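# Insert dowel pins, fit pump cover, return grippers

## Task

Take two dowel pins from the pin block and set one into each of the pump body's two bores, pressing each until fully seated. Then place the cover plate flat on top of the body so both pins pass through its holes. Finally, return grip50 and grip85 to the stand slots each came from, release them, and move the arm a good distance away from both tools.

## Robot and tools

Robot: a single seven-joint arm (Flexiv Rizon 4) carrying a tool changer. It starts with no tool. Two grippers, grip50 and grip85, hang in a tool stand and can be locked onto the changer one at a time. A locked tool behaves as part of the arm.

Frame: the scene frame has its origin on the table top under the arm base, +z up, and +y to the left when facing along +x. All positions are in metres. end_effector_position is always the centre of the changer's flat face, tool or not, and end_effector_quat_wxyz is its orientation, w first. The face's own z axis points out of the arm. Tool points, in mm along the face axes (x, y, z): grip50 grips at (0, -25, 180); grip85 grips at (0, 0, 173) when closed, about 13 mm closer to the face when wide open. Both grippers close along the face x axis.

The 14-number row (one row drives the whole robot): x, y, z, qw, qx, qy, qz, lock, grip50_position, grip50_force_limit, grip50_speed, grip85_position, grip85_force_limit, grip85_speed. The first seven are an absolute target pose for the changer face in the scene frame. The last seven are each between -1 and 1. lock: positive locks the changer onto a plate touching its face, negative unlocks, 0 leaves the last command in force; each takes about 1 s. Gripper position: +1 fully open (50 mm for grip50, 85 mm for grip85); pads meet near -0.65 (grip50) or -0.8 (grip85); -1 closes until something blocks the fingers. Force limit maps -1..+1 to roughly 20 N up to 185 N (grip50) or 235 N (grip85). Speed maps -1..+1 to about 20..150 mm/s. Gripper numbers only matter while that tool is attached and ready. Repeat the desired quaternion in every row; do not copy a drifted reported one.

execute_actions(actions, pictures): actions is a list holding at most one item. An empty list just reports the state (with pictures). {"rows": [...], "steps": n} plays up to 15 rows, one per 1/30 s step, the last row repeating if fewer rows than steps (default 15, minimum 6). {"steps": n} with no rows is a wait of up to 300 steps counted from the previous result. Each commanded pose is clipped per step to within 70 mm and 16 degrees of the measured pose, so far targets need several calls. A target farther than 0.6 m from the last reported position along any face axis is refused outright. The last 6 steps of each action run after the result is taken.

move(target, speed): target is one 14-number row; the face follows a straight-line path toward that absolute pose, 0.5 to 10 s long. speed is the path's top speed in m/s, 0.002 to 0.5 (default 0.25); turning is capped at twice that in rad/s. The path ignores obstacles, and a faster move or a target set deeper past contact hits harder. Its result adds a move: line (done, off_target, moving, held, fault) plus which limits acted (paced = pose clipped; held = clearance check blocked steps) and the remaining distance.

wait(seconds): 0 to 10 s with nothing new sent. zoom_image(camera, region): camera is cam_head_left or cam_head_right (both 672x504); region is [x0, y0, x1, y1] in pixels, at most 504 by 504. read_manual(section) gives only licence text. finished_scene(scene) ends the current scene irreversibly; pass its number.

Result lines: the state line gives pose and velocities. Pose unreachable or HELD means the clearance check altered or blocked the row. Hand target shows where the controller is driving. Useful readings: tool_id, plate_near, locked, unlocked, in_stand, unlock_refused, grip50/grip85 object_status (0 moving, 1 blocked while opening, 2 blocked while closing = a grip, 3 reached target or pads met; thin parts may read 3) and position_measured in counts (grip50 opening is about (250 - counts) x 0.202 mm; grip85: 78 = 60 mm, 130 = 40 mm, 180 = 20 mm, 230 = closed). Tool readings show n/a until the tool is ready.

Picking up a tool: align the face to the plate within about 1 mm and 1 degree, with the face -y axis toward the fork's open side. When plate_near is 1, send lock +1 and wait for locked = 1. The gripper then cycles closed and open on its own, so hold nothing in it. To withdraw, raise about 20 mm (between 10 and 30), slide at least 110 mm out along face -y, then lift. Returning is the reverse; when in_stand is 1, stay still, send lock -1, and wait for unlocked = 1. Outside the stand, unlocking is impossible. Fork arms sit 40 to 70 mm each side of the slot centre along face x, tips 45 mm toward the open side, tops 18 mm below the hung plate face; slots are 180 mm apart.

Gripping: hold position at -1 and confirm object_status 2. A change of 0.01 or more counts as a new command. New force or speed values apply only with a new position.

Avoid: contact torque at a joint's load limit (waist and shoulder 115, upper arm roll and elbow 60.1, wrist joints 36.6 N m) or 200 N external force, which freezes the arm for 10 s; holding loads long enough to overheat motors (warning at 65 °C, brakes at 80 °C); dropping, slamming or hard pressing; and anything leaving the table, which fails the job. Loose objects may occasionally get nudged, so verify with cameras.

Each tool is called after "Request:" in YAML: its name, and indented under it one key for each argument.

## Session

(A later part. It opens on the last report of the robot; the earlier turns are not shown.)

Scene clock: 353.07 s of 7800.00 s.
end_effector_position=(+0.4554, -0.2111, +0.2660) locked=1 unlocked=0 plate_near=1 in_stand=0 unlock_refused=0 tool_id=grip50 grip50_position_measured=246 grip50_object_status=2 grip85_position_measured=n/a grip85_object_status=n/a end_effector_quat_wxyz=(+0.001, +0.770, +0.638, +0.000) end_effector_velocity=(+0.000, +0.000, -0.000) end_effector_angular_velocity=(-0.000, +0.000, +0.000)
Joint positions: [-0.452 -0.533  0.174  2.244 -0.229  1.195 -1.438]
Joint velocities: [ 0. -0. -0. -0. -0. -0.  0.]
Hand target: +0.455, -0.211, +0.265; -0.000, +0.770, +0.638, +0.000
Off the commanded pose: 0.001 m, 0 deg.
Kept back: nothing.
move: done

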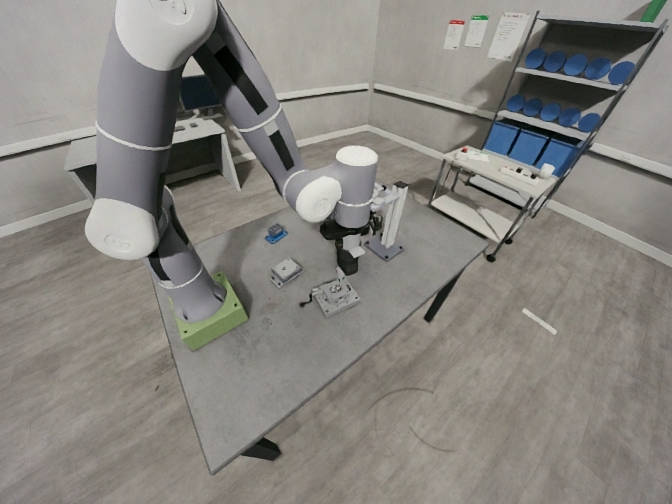

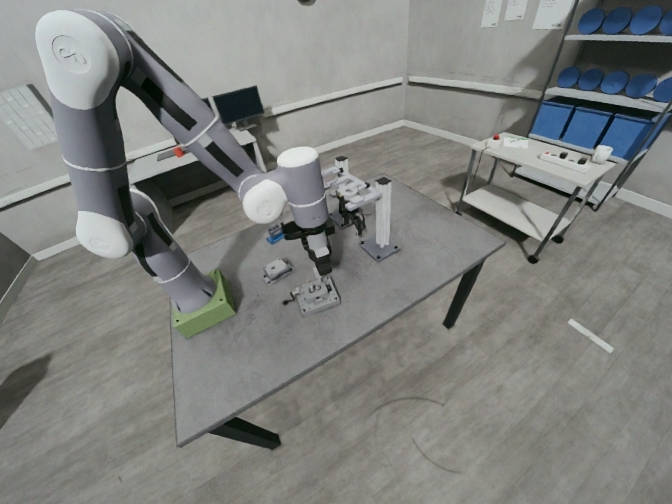

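Request:
move:
  target: [0.4530,-0.2106,0.2655,0,0.770,0.638,0,0,-0.98,0.6,-0.5,0,0,0]
  speed: 0.002

Request:
move:
  target: [0.4515,-0.2103,0.2655,0,0.770,0.638,0,0,-0.98,0.6,-0.5,0,0,0]
  speed: 0.002

Scene clock: 354.73 s of 7800.00 s.
end_effector_position=(+0.4537, -0.2107, +0.2661) locked=1 unlocked=0 plate_near=1 in_stand=0 unlock_refused=0 tool_id=grip50 grip50_position_measured=246 grip50_object_status=2 grip85_position_measured=n/a grip85_object_status=n/a end_effector_quat_wxyz=(+0.001, +0.770, +0.638, +0.001) end_effector_velocity=(+0.000, +0.000, -0.000) end_effector_angular_velocity=(+0.000, +0.000, -0.000)
Joint positions: [-0.452 -0.531  0.174  2.249 -0.229  1.199 -1.438]
Joint velocities: [ 0.    -0.     0.001  0.     0.    -0.     0.001]
Hand target: +0.453, -0.211, +0.265; +0.000, +0.770, +0.638, -0.000
Off the commanded pose: 0.001 m, 0 deg.
Kept back: nothing.
move: done

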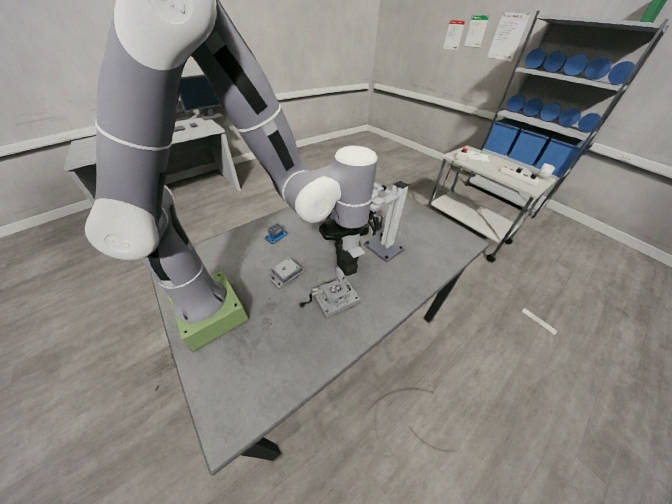

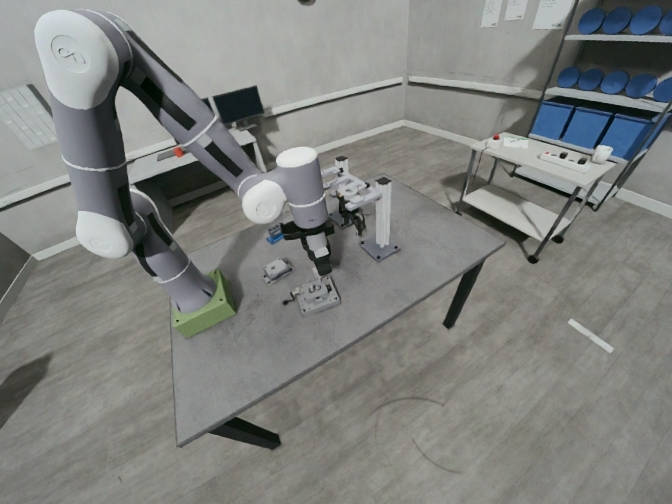

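Scene clock: 356.13 s of 7800.00 s.
end_effector_position=(+0.4522, -0.2104, +0.2661) locked=1 unlocked=0 plate_near=1 in_stand=0 unlock_refused=0 tool_id=grip50 grip50_position_measured=246 grip50_object_status=2 grip85_position_measured=n/a grip85_object_status=n/a end_effector_quat_wxyz=(+0.001, +0.770, +0.638, +0.001) end_effector_velocity=(-0.000, -0.000, -0.000) end_effector_angular_velocity=(+0.000, +0.001, -0.002)
Joint positions: [-0.452 -0.529  0.173  2.254 -0.229  1.202 -1.438]
Joint velocities: [-0.    -0.    -0.     0.001  0.001 -0.     0.001]
Hand target: +0.452, -0.210, +0.265; +0.000, +0.770, +0.638, -0.000
Off the commanded pose: 0.001 m, 0 deg.
Kept back: nothing.
move: done

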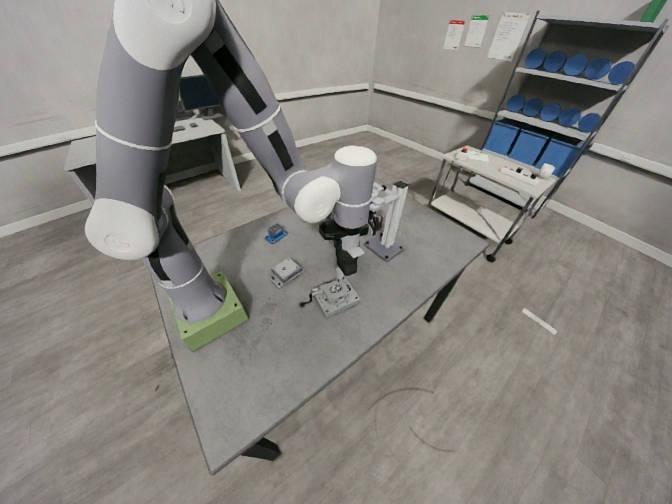

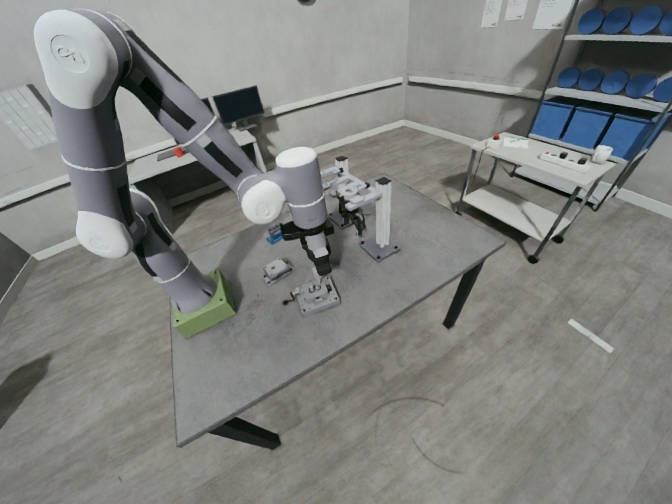

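Request:
move:
  target: [0.4540,-0.2088,0.2668,0,0.770,0.638,0,0,-1,1,-0.5,0,0,0]
  speed: 0.005

Request:
move:
  target: [0.4540,-0.2088,0.2655,0,0.770,0.638,0,0,-1,1,-0.5,0,0,0]
  speed: 0.005

Request:
move:
  target: [0.4531,-0.2135,0.2655,0,0.770,0.638,0,0,-1,1,-0.5,0,0,0]
  speed: 0.003

Request:
move:
  target: [0.4546,-0.2085,0.2655,0,0.770,0.638,0,0,-1,1,-0.5,0,0,0]
  speed: 0.003

Request:
move:
  target: [0.4537,-0.2136,0.2655,0,0.770,0.638,0,0,-1,1,-0.5,0,0,0]
  speed: 0.003

Request:
move:
  target: [0.4552,-0.2086,0.2655,0,0.770,0.638,0,0,-1,1,-0.5,0,0,0]
  speed: 0.003

Request:
move:
  target: [0.4543,-0.2137,0.2655,0,0.770,0.638,0,0,-1,1,-0.5,0,0,0]
  speed: 0.003

Request:
move:
  target: [0.4558,-0.2087,0.2655,0,0.770,0.638,0,0,-1,1,-0.5,0,0,0]
  speed: 0.003

Request:
move:
  target: [0.4549,-0.2138,0.2655,0,0.770,0.638,0,0,-1,1,-0.5,0,0,0]
  speed: 0.003

Scene clock: 358.53 s of 7800.00 s.
end_effector_position=(+0.4540, -0.2088, +0.2667) locked=1 unlocked=0 plate_near=1 in_stand=0 unlock_refused=0 tool_id=grip50 grip50_position_measured=250 grip50_object_status=3 grip85_position_measured=n/a grip85_object_status=n/a end_effector_quat_wxyz=(+0.000, +0.770, +0.638, +0.000) end_effector_velocity=(+0.000, +0.000, -0.000) end_effector_angular_velocity=(+0.000, -0.000, -0.000)
Joint positions: [-0.45  -0.529  0.176  2.25  -0.229  1.195 -1.435]
Joint velocities: [-0. -0.  0. -0. -0.  0.  0.]
Hand target: +0.454, -0.209, +0.267; -0.000, +0.770, +0.638, +0.000
Off the commanded pose: 0.000 m, 0 deg.
Kept back: nothing.
move: done

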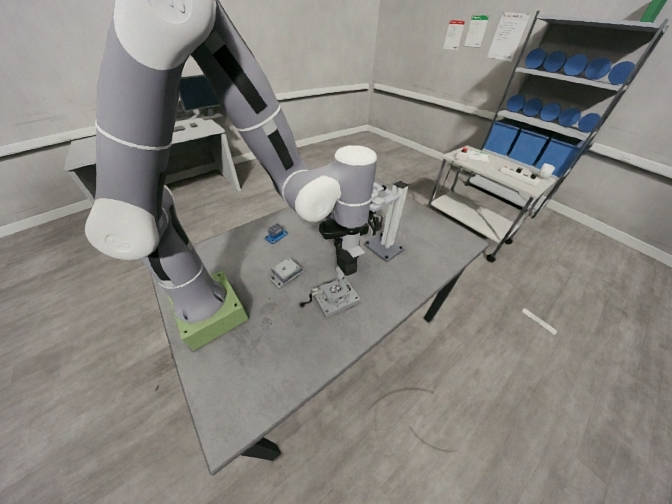

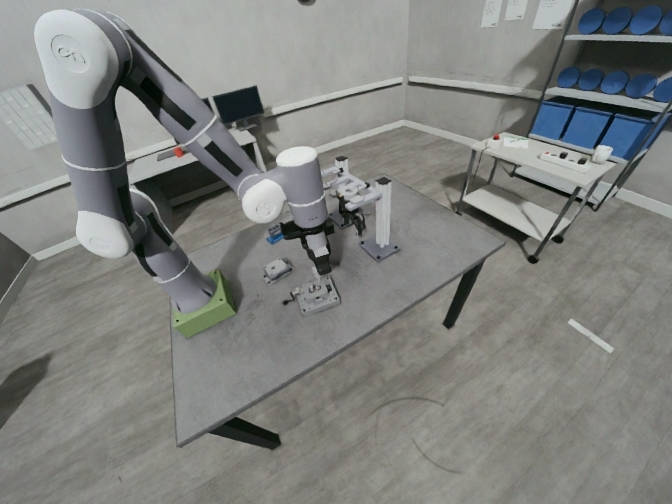

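Scene clock: 359.23 s of 7800.00 s.
end_effector_position=(+0.4541, -0.2089, +0.2658) locked=1 unlocked=0 plate_near=1 in_stand=0 unlock_refused=0 tool_id=grip50 grip50_position_measured=250 grip50_object_status=3 grip85_position_measured=n/a grip85_object_status=n/a end_effector_quat_wxyz=(+0.000, +0.770, +0.638, +0.000) end_effector_velocity=(-0.000, -0.000, -0.000) end_effector_angular_velocity=(-0.000, +0.000, -0.001)
Joint positions: [-0.448 -0.531  0.173  2.25  -0.229  1.198 -1.434]
Joint velocities: [ 0.    -0.    -0.001 -0.    -0.    -0.     0.001]
Hand target: +0.454, -0.209, +0.266; -0.000, +0.770, +0.638, +0.000
Off the commanded pose: 0.000 m, 0 deg.
Kept back: nothing.
move: done

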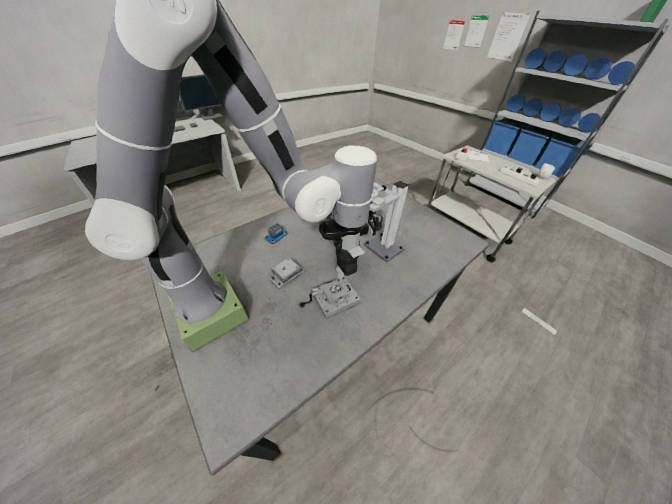

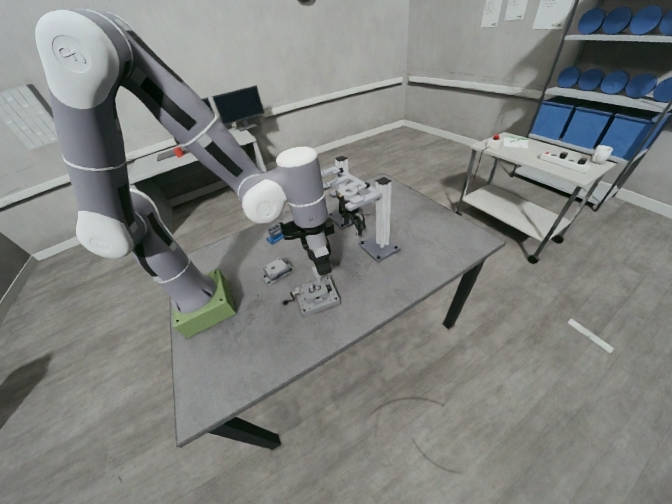

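Scene clock: 361.03 s of 7800.00 s.
end_effector_position=(+0.4537, -0.2131, +0.2661) locked=1 unlocked=0 plate_near=1 in_stand=0 unlock_refused=0 tool_id=grip50 grip50_position_measured=250 grip50_object_status=3 grip85_position_measured=n/a grip85_object_status=n/a end_effector_quat_wxyz=(+0.001, +0.770, +0.638, +0.001) end_effector_velocity=(+0.000, -0.000, +0.000) end_effector_angular_velocity=(-0.000, -0.000, +0.001)
Joint positions: [-0.458 -0.532  0.175  2.246 -0.229  1.197 -1.443]
Joint velocities: [-0.     0.    -0.    -0.    -0.    -0.    -0.001]
Hand target: +0.453, -0.214, +0.266; +0.000, +0.770, +0.638, -0.000
Off the commanded pose: 0.001 m, 0 deg.
Kept back: nothing.
move: done

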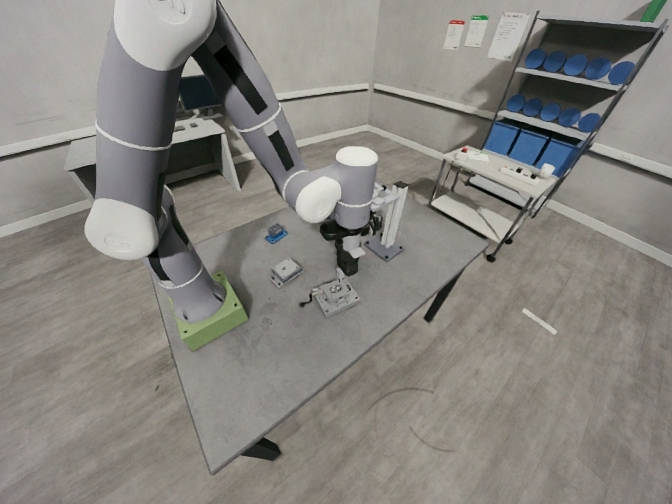

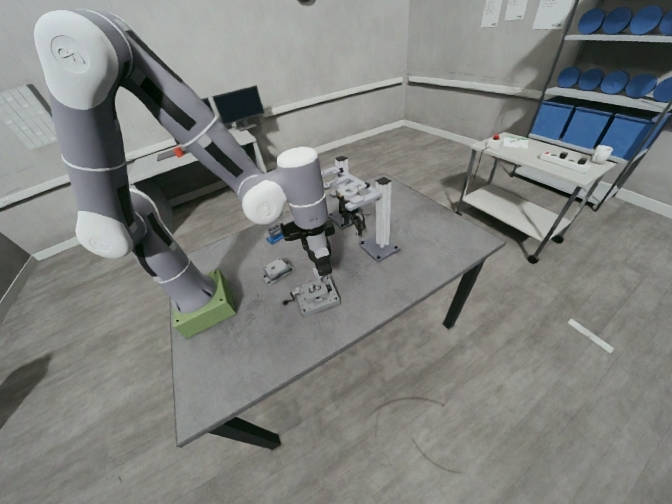

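Scene clock: 362.83 s of 7800.00 s.
end_effector_position=(+0.4548, -0.2087, +0.2658) locked=1 unlocked=0 plate_near=1 in_stand=0 unlock_refused=0 tool_id=grip50 grip50_position_measured=250 grip50_object_status=3 grip85_position_measured=n/a grip85_object_status=n/a end_effector_quat_wxyz=(+0.000, +0.770, +0.638, +0.000) end_effector_velocity=(+0.000, +0.000, +0.000) end_effector_angular_velocity=(-0.000, -0.000, +0.000)
Joint positions: [-0.447 -0.532  0.173  2.248 -0.229  1.197 -1.434]
Joint velocities: [ 0.     0.     0.     0.    -0.001  0.     0.001]
Hand target: +0.455, -0.208, +0.265; -0.000, +0.770, +0.638, +0.000
Off the commanded pose: 0.000 m, 0 deg.
Kept back: nothing.
move: done

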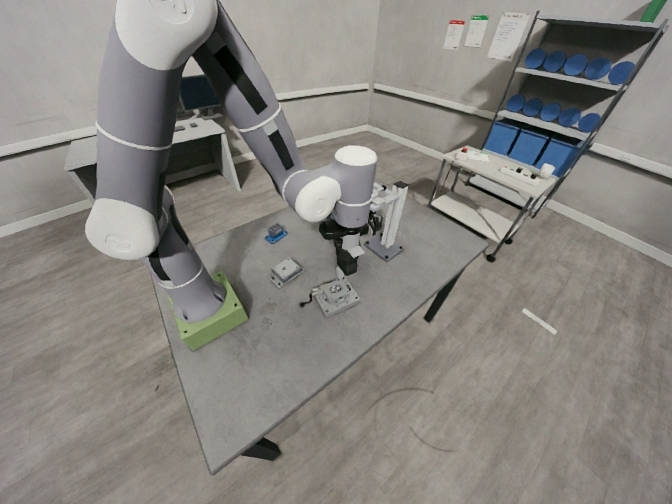

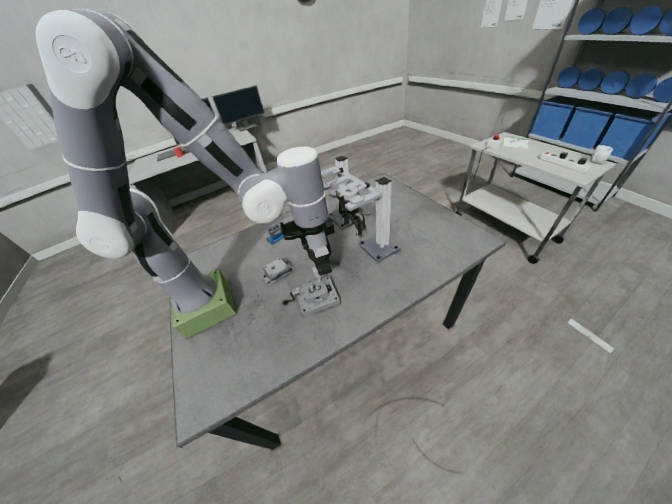

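Scene clock: 364.73 s of 7800.00 s.
end_effector_position=(+0.4546, -0.2118, +0.2660) locked=1 unlocked=0 plate_near=1 in_stand=0 unlock_refused=0 tool_id=grip50 grip50_position_measured=250 grip50_object_status=3 grip85_position_measured=n/a grip85_object_status=n/a end_effector_quat_wxyz=(+0.000, +0.769, +0.639, +0.001) end_effector_velocity=(+0.000, -0.000, +0.000) end_effector_angular_velocity=(-0.000, -0.000, +0.000)
Joint positions: [-0.457 -0.533  0.177  2.245 -0.229  1.196 -1.443]
Joint velocities: [-0.001 -0.     0.    -0.    -0.001  0.     0.   ]
Hand target: +0.454, -0.214, +0.266; +0.000, +0.770, +0.638, -0.000
Off the commanded pose: 0.002 m, 0 deg.
Kept back: nothing.
move: done

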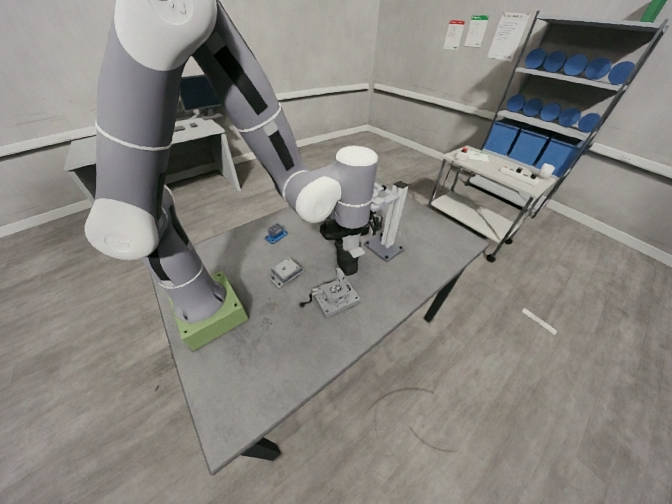

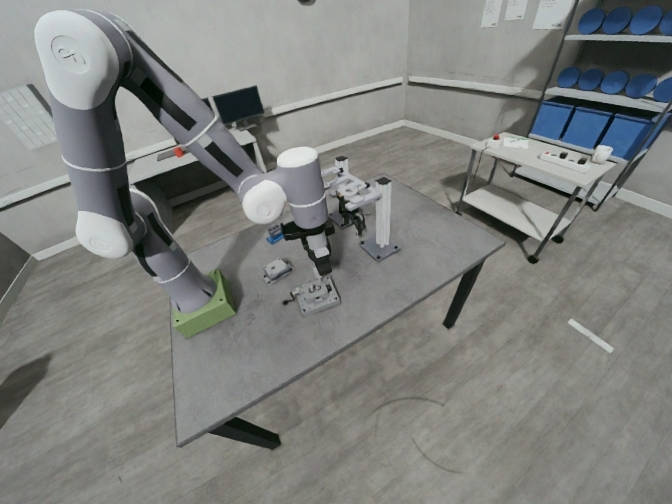

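Scene clock: 366.03 s of 7800.00 s.
end_effector_position=(+0.4553, -0.2088, +0.2656) locked=1 unlocked=0 plate_near=1 in_stand=0 unlock_refused=0 tool_id=grip50 grip50_position_measured=250 grip50_object_status=3 grip85_position_measured=n/a grip85_object_status=n/a end_effector_quat_wxyz=(+0.000, +0.770, +0.638, +0.000) end_effector_velocity=(-0.000, -0.000, +0.000) end_effector_angular_velocity=(-0.000, -0.000, +0.000)
Joint positions: [-0.448 -0.533  0.174  2.246 -0.229  1.196 -1.433]
Joint velocities: [ 0.  0. -0.  0. -0.  0. -0.]
Hand target: +0.455, -0.209, +0.265; -0.000, +0.770, +0.638, +0.000
Off the commanded pose: 0.000 m, 0 deg.
Kept back: nothing.
move: done

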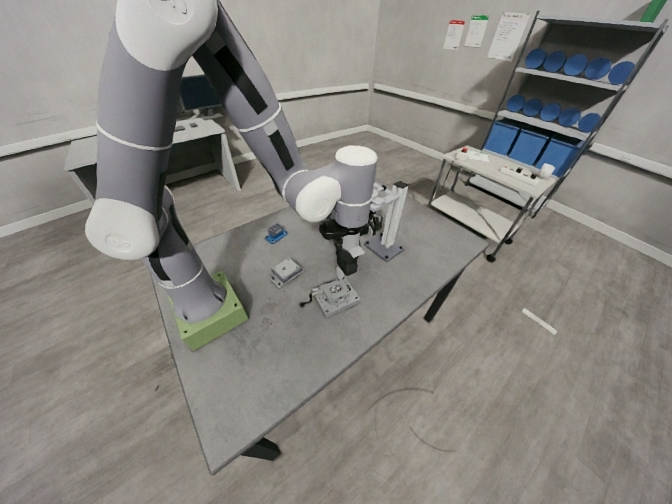

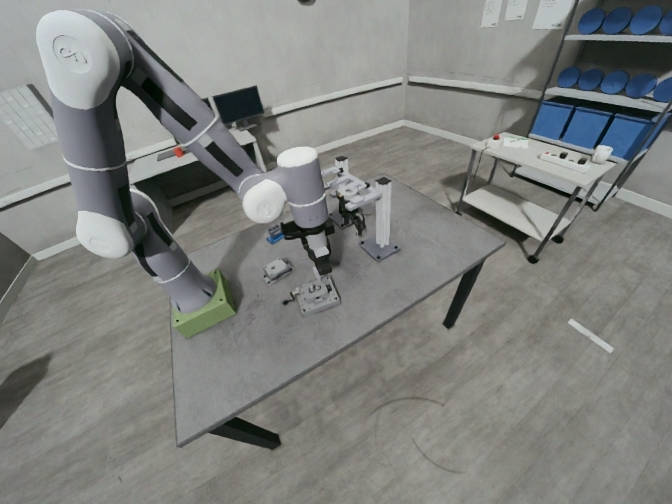

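Scene clock: 367.90 s of 7800.00 s.
end_effector_position=(+0.4551, -0.2117, +0.2659) locked=1 unlocked=0 plate_near=1 in_stand=0 unlock_refused=0 tool_id=grip50 grip50_position_measured=250 grip50_object_status=3 grip85_position_measured=n/a grip85_object_status=n/a end_effector_quat_wxyz=(+0.000, +0.769, +0.639, +0.001) end_effector_velocity=(+0.000, +0.000, +0.000) end_effector_angular_velocity=(-0.000, +0.000, +0.003)
Joint positions: [-0.458 -0.534  0.178  2.243 -0.229  1.195 -1.442]
Joint velocities: [-0.001  0.     0.001  0.    -0.002 -0.    -0.001]
Hand target: +0.454, -0.214, +0.266; +0.000, +0.770, +0.638, -0.000
Off the commanded pose: 0.002 m, 0 deg.
Kept back: nothing.
move: done

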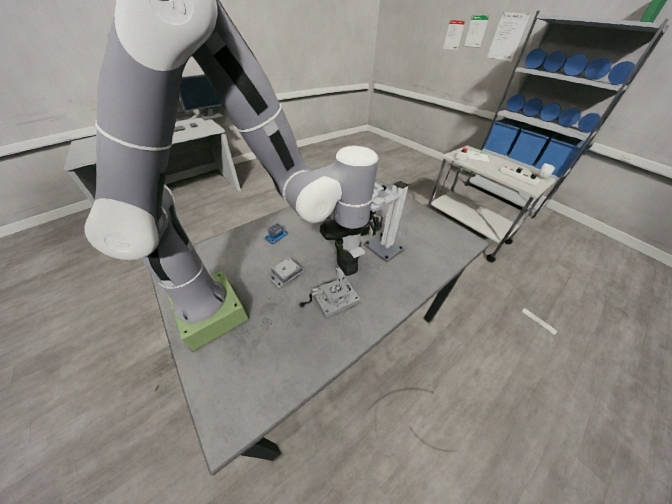

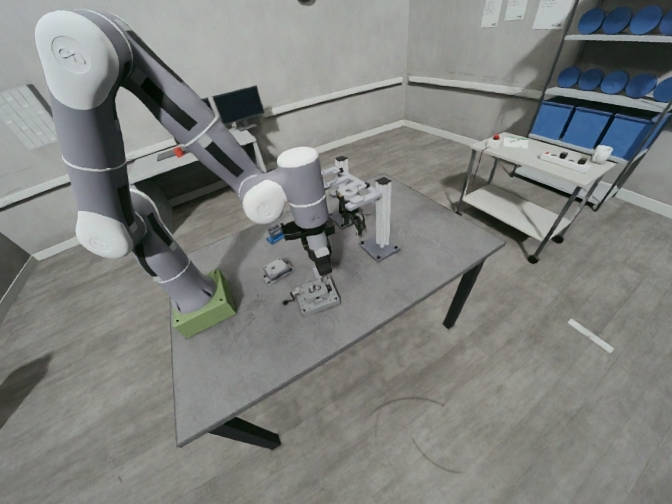

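Scene clock: 369.17 s of 7800.00 s.
end_effector_position=(+0.4558, -0.2089, +0.2655) locked=1 unlocked=0 plate_near=1 in_stand=0 unlock_refused=0 tool_id=grip50 grip50_position_measured=250 grip50_object_status=3 grip85_position_measured=n/a grip85_object_status=n/a end_effector_quat_wxyz=(-0.000, +0.770, +0.638, -0.000) end_effector_velocity=(+0.000, -0.000, +0.000) end_effector_angular_velocity=(-0.000, -0.000, -0.001)
Joint positions: [-0.448 -0.534  0.174  2.245 -0.229  1.195 -1.433]
Joint velocities: [ 0.  0. -0. -0.  0.  0.  0.]
Hand target: +0.456, -0.209, +0.265; -0.000, +0.770, +0.638, +0.000
Off the commanded pose: 0.000 m, 0 deg.
Kept back: nothing.
move: done

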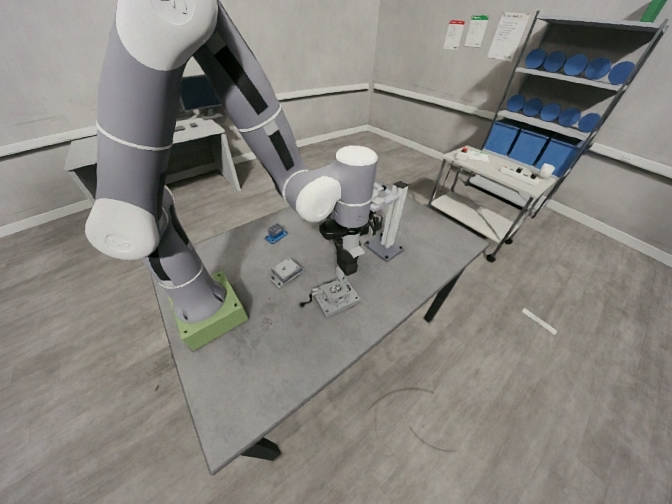

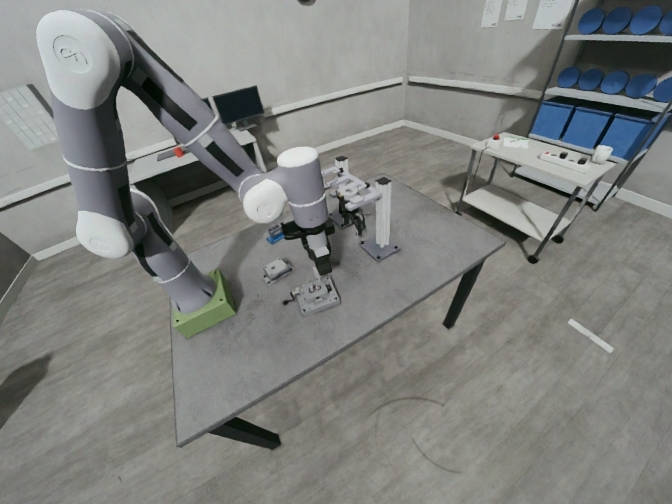

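Scene clock: 371.03 s of 7800.00 s.
end_effector_position=(+0.4555, -0.2117, +0.2657) locked=1 unlocked=0 plate_near=1 in_stand=0 unlock_refused=0 tool_id=grip50 grip50_position_measured=250 grip50_object_status=3 grip85_position_measured=n/a grip85_object_status=n/a end_effector_quat_wxyz=(-0.000, +0.769, +0.639, +0.001) end_effector_velocity=(-0.000, +0.000, -0.000) end_effector_angular_velocity=(+0.000, +0.000, +0.001)
Joint positions: [-0.458 -0.535  0.178  2.241 -0.229  1.194 -1.442]
Joint velocities: [-0.001 -0.     0.001 -0.    -0.001 -0.    -0.   ]
Hand target: +0.455, -0.214, +0.266; +0.000, +0.770, +0.638, -0.000
Off the commanded pose: 0.002 m, 0 deg.
Kept back: nothing.
move: done

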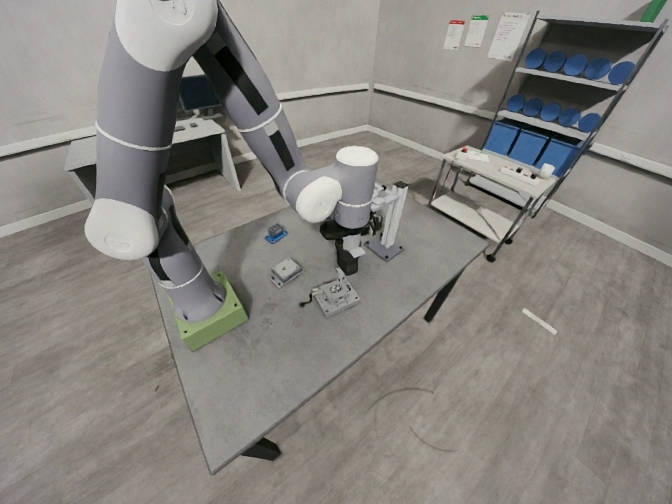

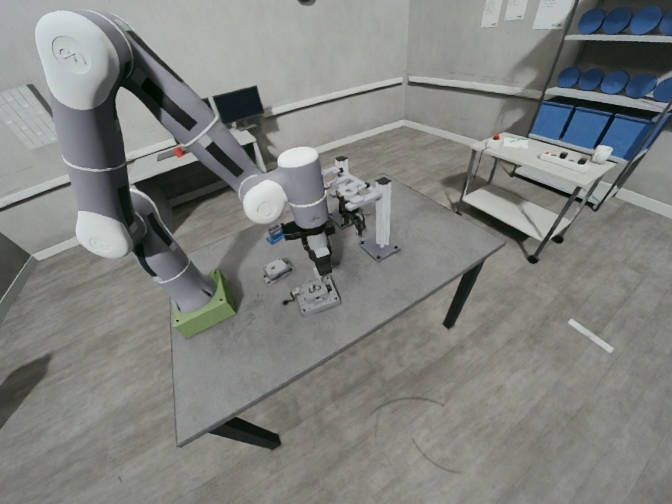

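Request:
move:
  target: [0.33,-0.30,0.55,0.244,0.711,0.590,-0.295,0,-1,1,0,0,0,0]
  speed: 0.15

Request:
zoom_image:
  camera: "cam_head_left"
  region: [270,205,430,345]

Scene clock: 374.80 s of 7800.00 s.
end_effector_position=(+0.3294, -0.2997, +0.5497) locked=1 unlocked=0 plate_near=1 in_stand=0 unlock_refused=0 tool_id=grip50 grip50_position_measured=250 grip50_object_status=3 grip85_position_measured=n/a grip85_object_status=n/a end_effector_quat_wxyz=(+0.246, +0.710, +0.590, -0.294) end_effector_velocity=(+0.000, +0.000, -0.000) end_effector_angular_velocity=(+0.000, +0.001, +0.001)
Joint positions: [-0.456  0.236 -0.03   2.444 -0.985  0.607 -1.23 ]
Joint velocities: [ 0.001 -0.001  0.    -0.     0.    -0.    -0.   ]
Hand target: +0.329, -0.300, +0.550; +0.245, +0.710, +0.590, -0.294
Off the commanded pose: 0.001 m, 0 deg.
Kept back: nothing.
move: done

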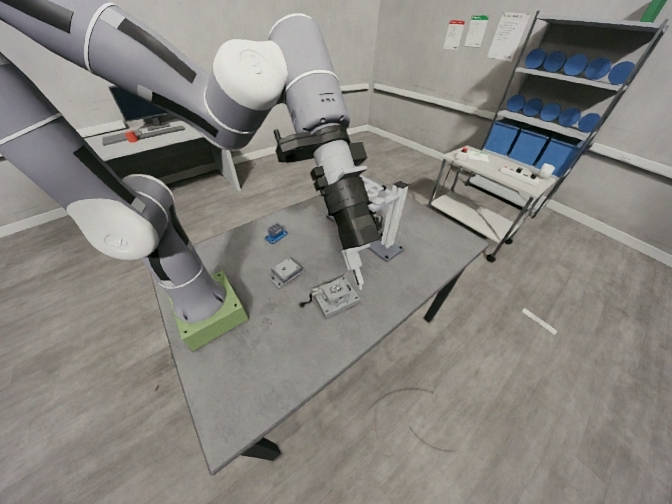

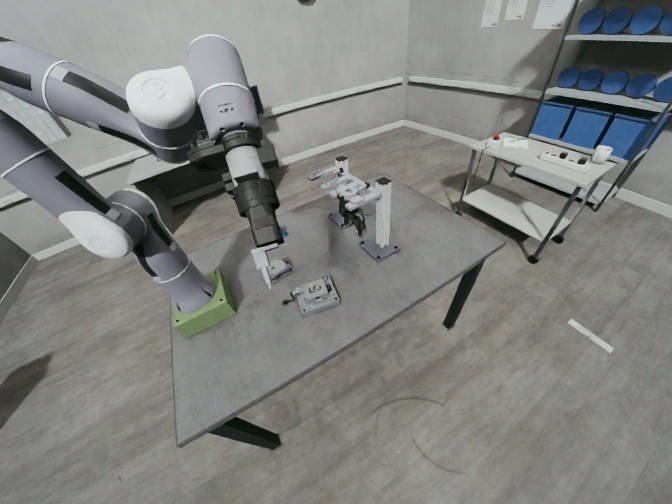

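Region (270, 205, 430, 345) of cam_head_left's 672x504 image, scaled by 3.150, with more detail than that image has; it fills the top 441 rows of this view, and the rest is white.

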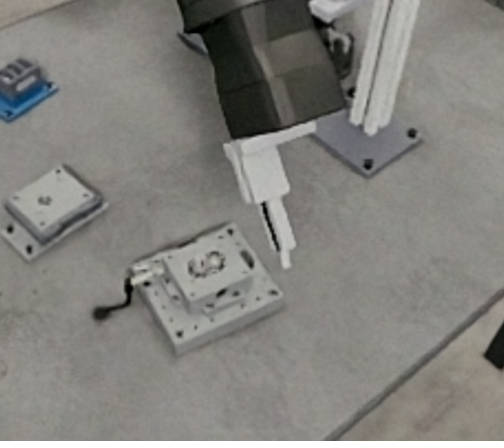

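Request:
move:
  target: [0.4550,-0.2105,0.30,0,0.770,0.638,0,0,-1,1,0,0,0,0]
  speed: 0.15

Request:
move:
  target: [0.4550,-0.2105,0.2645,0,0.770,0.638,0,0,-1,1,0,0,0,0]
  speed: 0.01

Request:
zoom_image:
  camera: "cam_head_right"
  region: [280,250,360,320]

Request:
zoom_image:
  camera: "cam_head_left"
  region: [300,250,380,320]

Scene clock: 378.07 s of 7800.00 s.
end_effector_position=(+0.4554, -0.2107, +0.3002) locked=1 unlocked=0 plate_near=1 in_stand=0 unlock_refused=0 tool_id=grip50 grip50_position_measured=250 grip50_object_status=3 grip85_position_measured=n/a grip85_object_status=n/a end_effector_quat_wxyz=(-0.001, +0.771, +0.637, -0.000) end_effector_velocity=(+0.000, -0.000, +0.001) end_effector_angular_velocity=(-0.000, -0.001, -0.001)
Joint positions: [-0.392 -0.44   0.137  2.23  -0.114  1.093 -1.514]
Joint velocities: [-0.     0.001 -0.     0.     0.001 -0.    -0.   ]
Hand target: +0.455, -0.211, +0.300; -0.001, +0.771, +0.637, -0.000
Off the commanded pose: 0.001 m, 0 deg.
Kept back: nothing.
move: done

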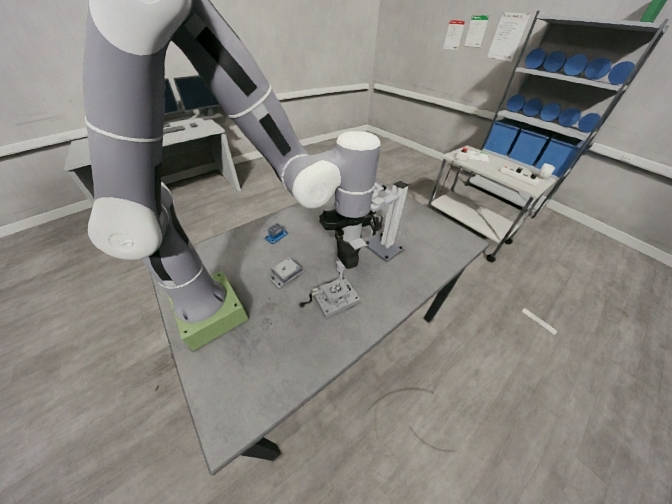

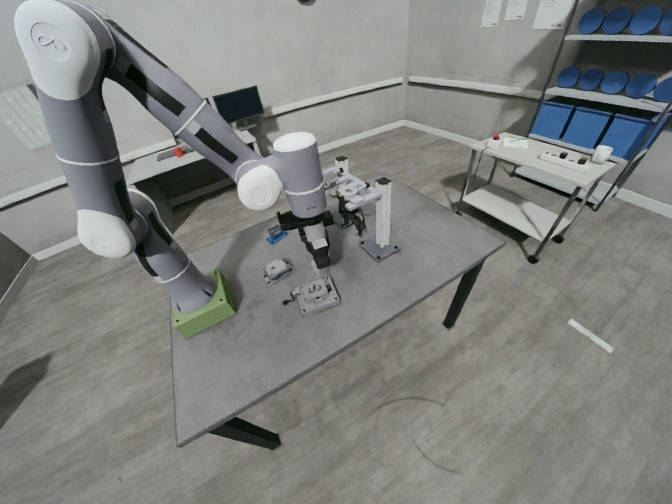

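Scene clock: 381.87 s of 7800.00 s.
end_effector_position=(+0.4557, -0.2106, +0.2657) locked=1 unlocked=0 plate_near=1 in_stand=0 unlock_refused=0 tool_id=grip50 grip50_position_measured=250 grip50_object_status=3 grip85_position_measured=n/a grip85_object_status=n/a end_effector_quat_wxyz=(+0.001, +0.770, +0.638, +0.001) end_effector_velocity=(-0.000, -0.000, -0.000) end_effector_angular_velocity=(+0.000, +0.000, -0.000)
Joint positions: [-0.365 -0.526  0.104  2.24  -0.13   1.196 -1.504]
Joint velocities: [ 0.  0. -0.  0.  0.  0.  0.]
Hand target: +0.455, -0.211, +0.265; -0.000, +0.770, +0.638, +0.000
Off the commanded pose: 0.001 m, 0 deg.
Kept back: nothing.
move: done

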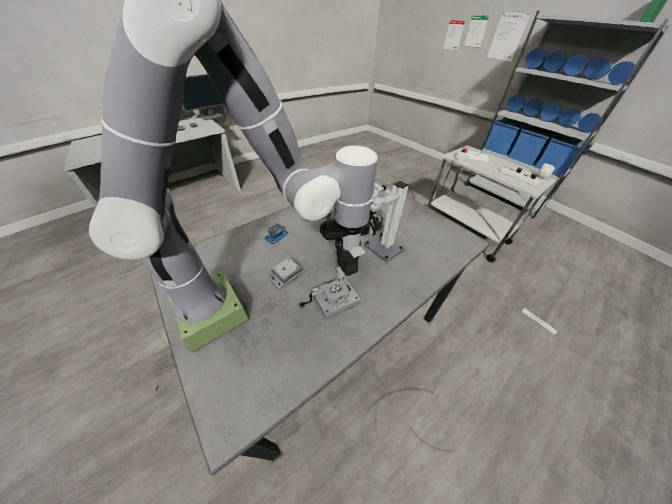

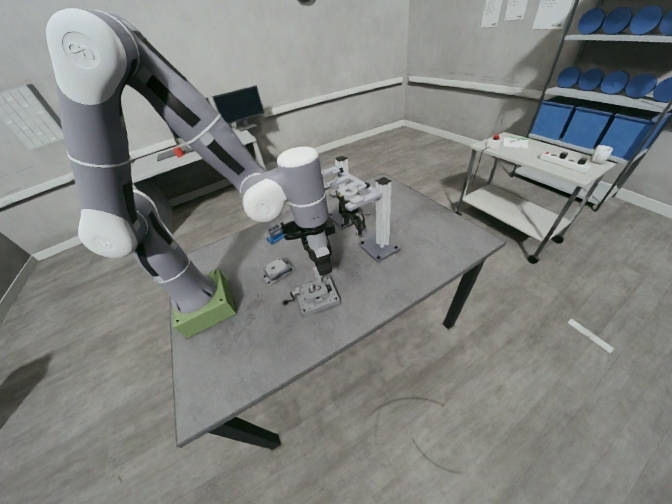

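Region (280, 250, 360, 320) of cam_head_right's 672x504 image, scaled by 6.300, with more detail than that image has; it fills the top 441 rows of this view, and the rest is white.

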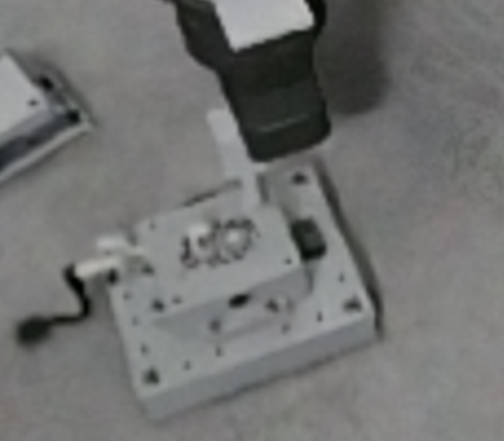

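Region (300, 250, 380, 320) of cam_head_left's 672x504 image, scaled by 6.300, with more detail than that image has; it fills the top 441 rows of this view, and the rest is white.

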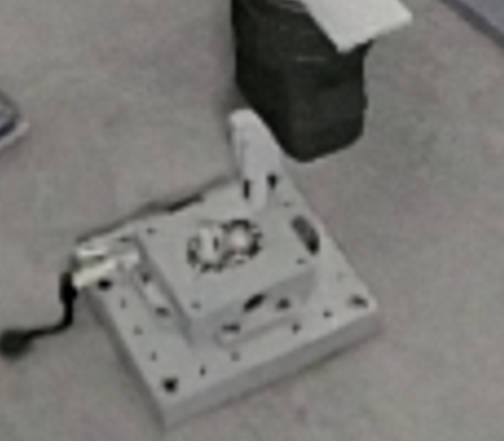

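Request:
move:
  target: [0.4750,-0.17,0.30,0,0.770,0.638,0,0,-1,1,0,0,0,0]
  speed: 0.03

Request:
zoom_image:
  camera: "cam_head_right"
  region: [280,250,360,320]

Request:
zoom_image:
  camera: "cam_head_left"
  region: [300,250,380,320]

Scene clock: 384.33 s of 7800.00 s.
end_effector_position=(+0.4750, -0.1699, +0.3000) locked=1 unlocked=0 plate_near=1 in_stand=0 unlock_refused=0 tool_id=grip50 grip50_position_measured=250 grip50_object_status=3 grip85_position_measured=n/a grip85_object_status=n/a end_effector_quat_wxyz=(+0.000, +0.770, +0.638, +0.000) end_effector_velocity=(-0.000, +0.000, -0.000) end_effector_angular_velocity=(-0.000, +0.000, -0.000)
Joint positions: [-0.305 -0.444  0.139  2.224 -0.12   1.095 -1.423]
Joint velocities: [ 0.    -0.     0.     0.    -0.    -0.     0.001]
Hand target: +0.475, -0.170, +0.300; -0.000, +0.770, +0.638, +0.000
Off the commanded pose: 0.000 m, 0 deg.
Kept back: nothing.
move: done

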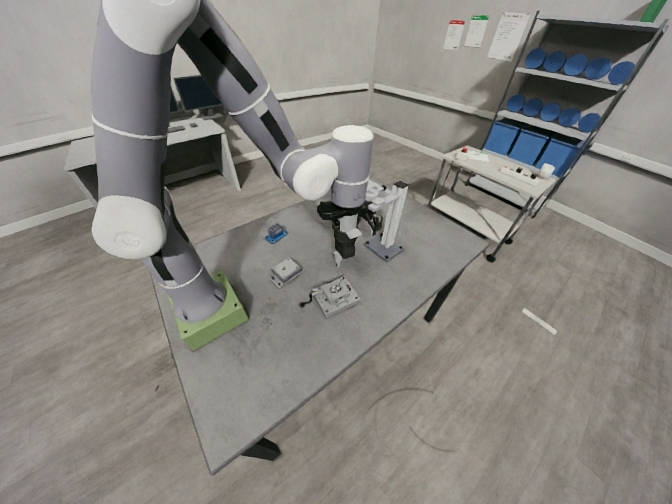

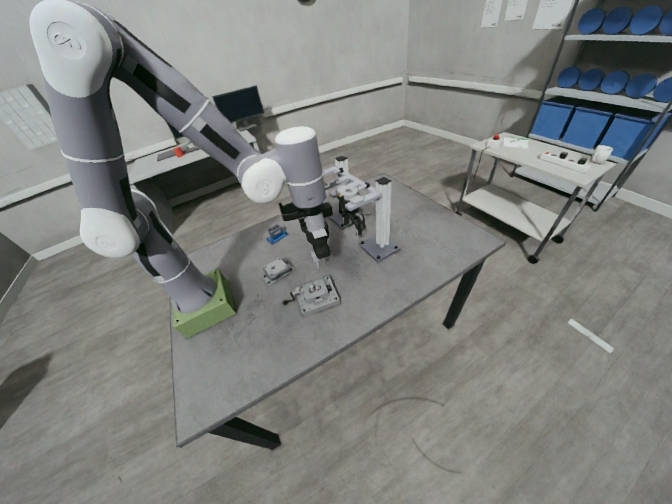

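Region (280, 250, 360, 320) of cam_head_right's 672x504 image, scaled by 6.300, with more detail than that image has; it fills the top 441 rows of this view, and the rest is white.

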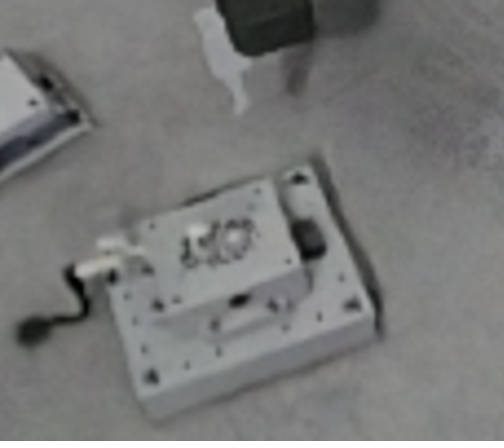

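Region (300, 250, 380, 320) of cam_head_left's 672x504 image, scaled by 6.300, with more detail than that image has; it fills the top 441 rows of this view, and the rest is white.

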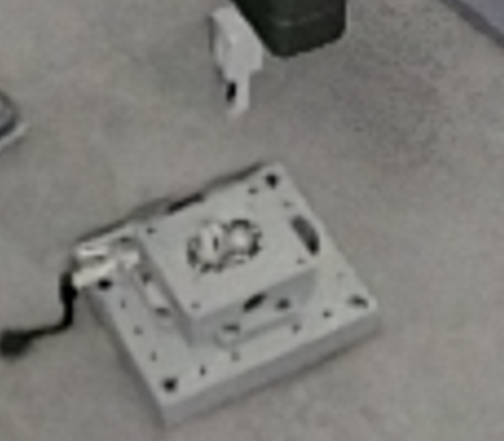

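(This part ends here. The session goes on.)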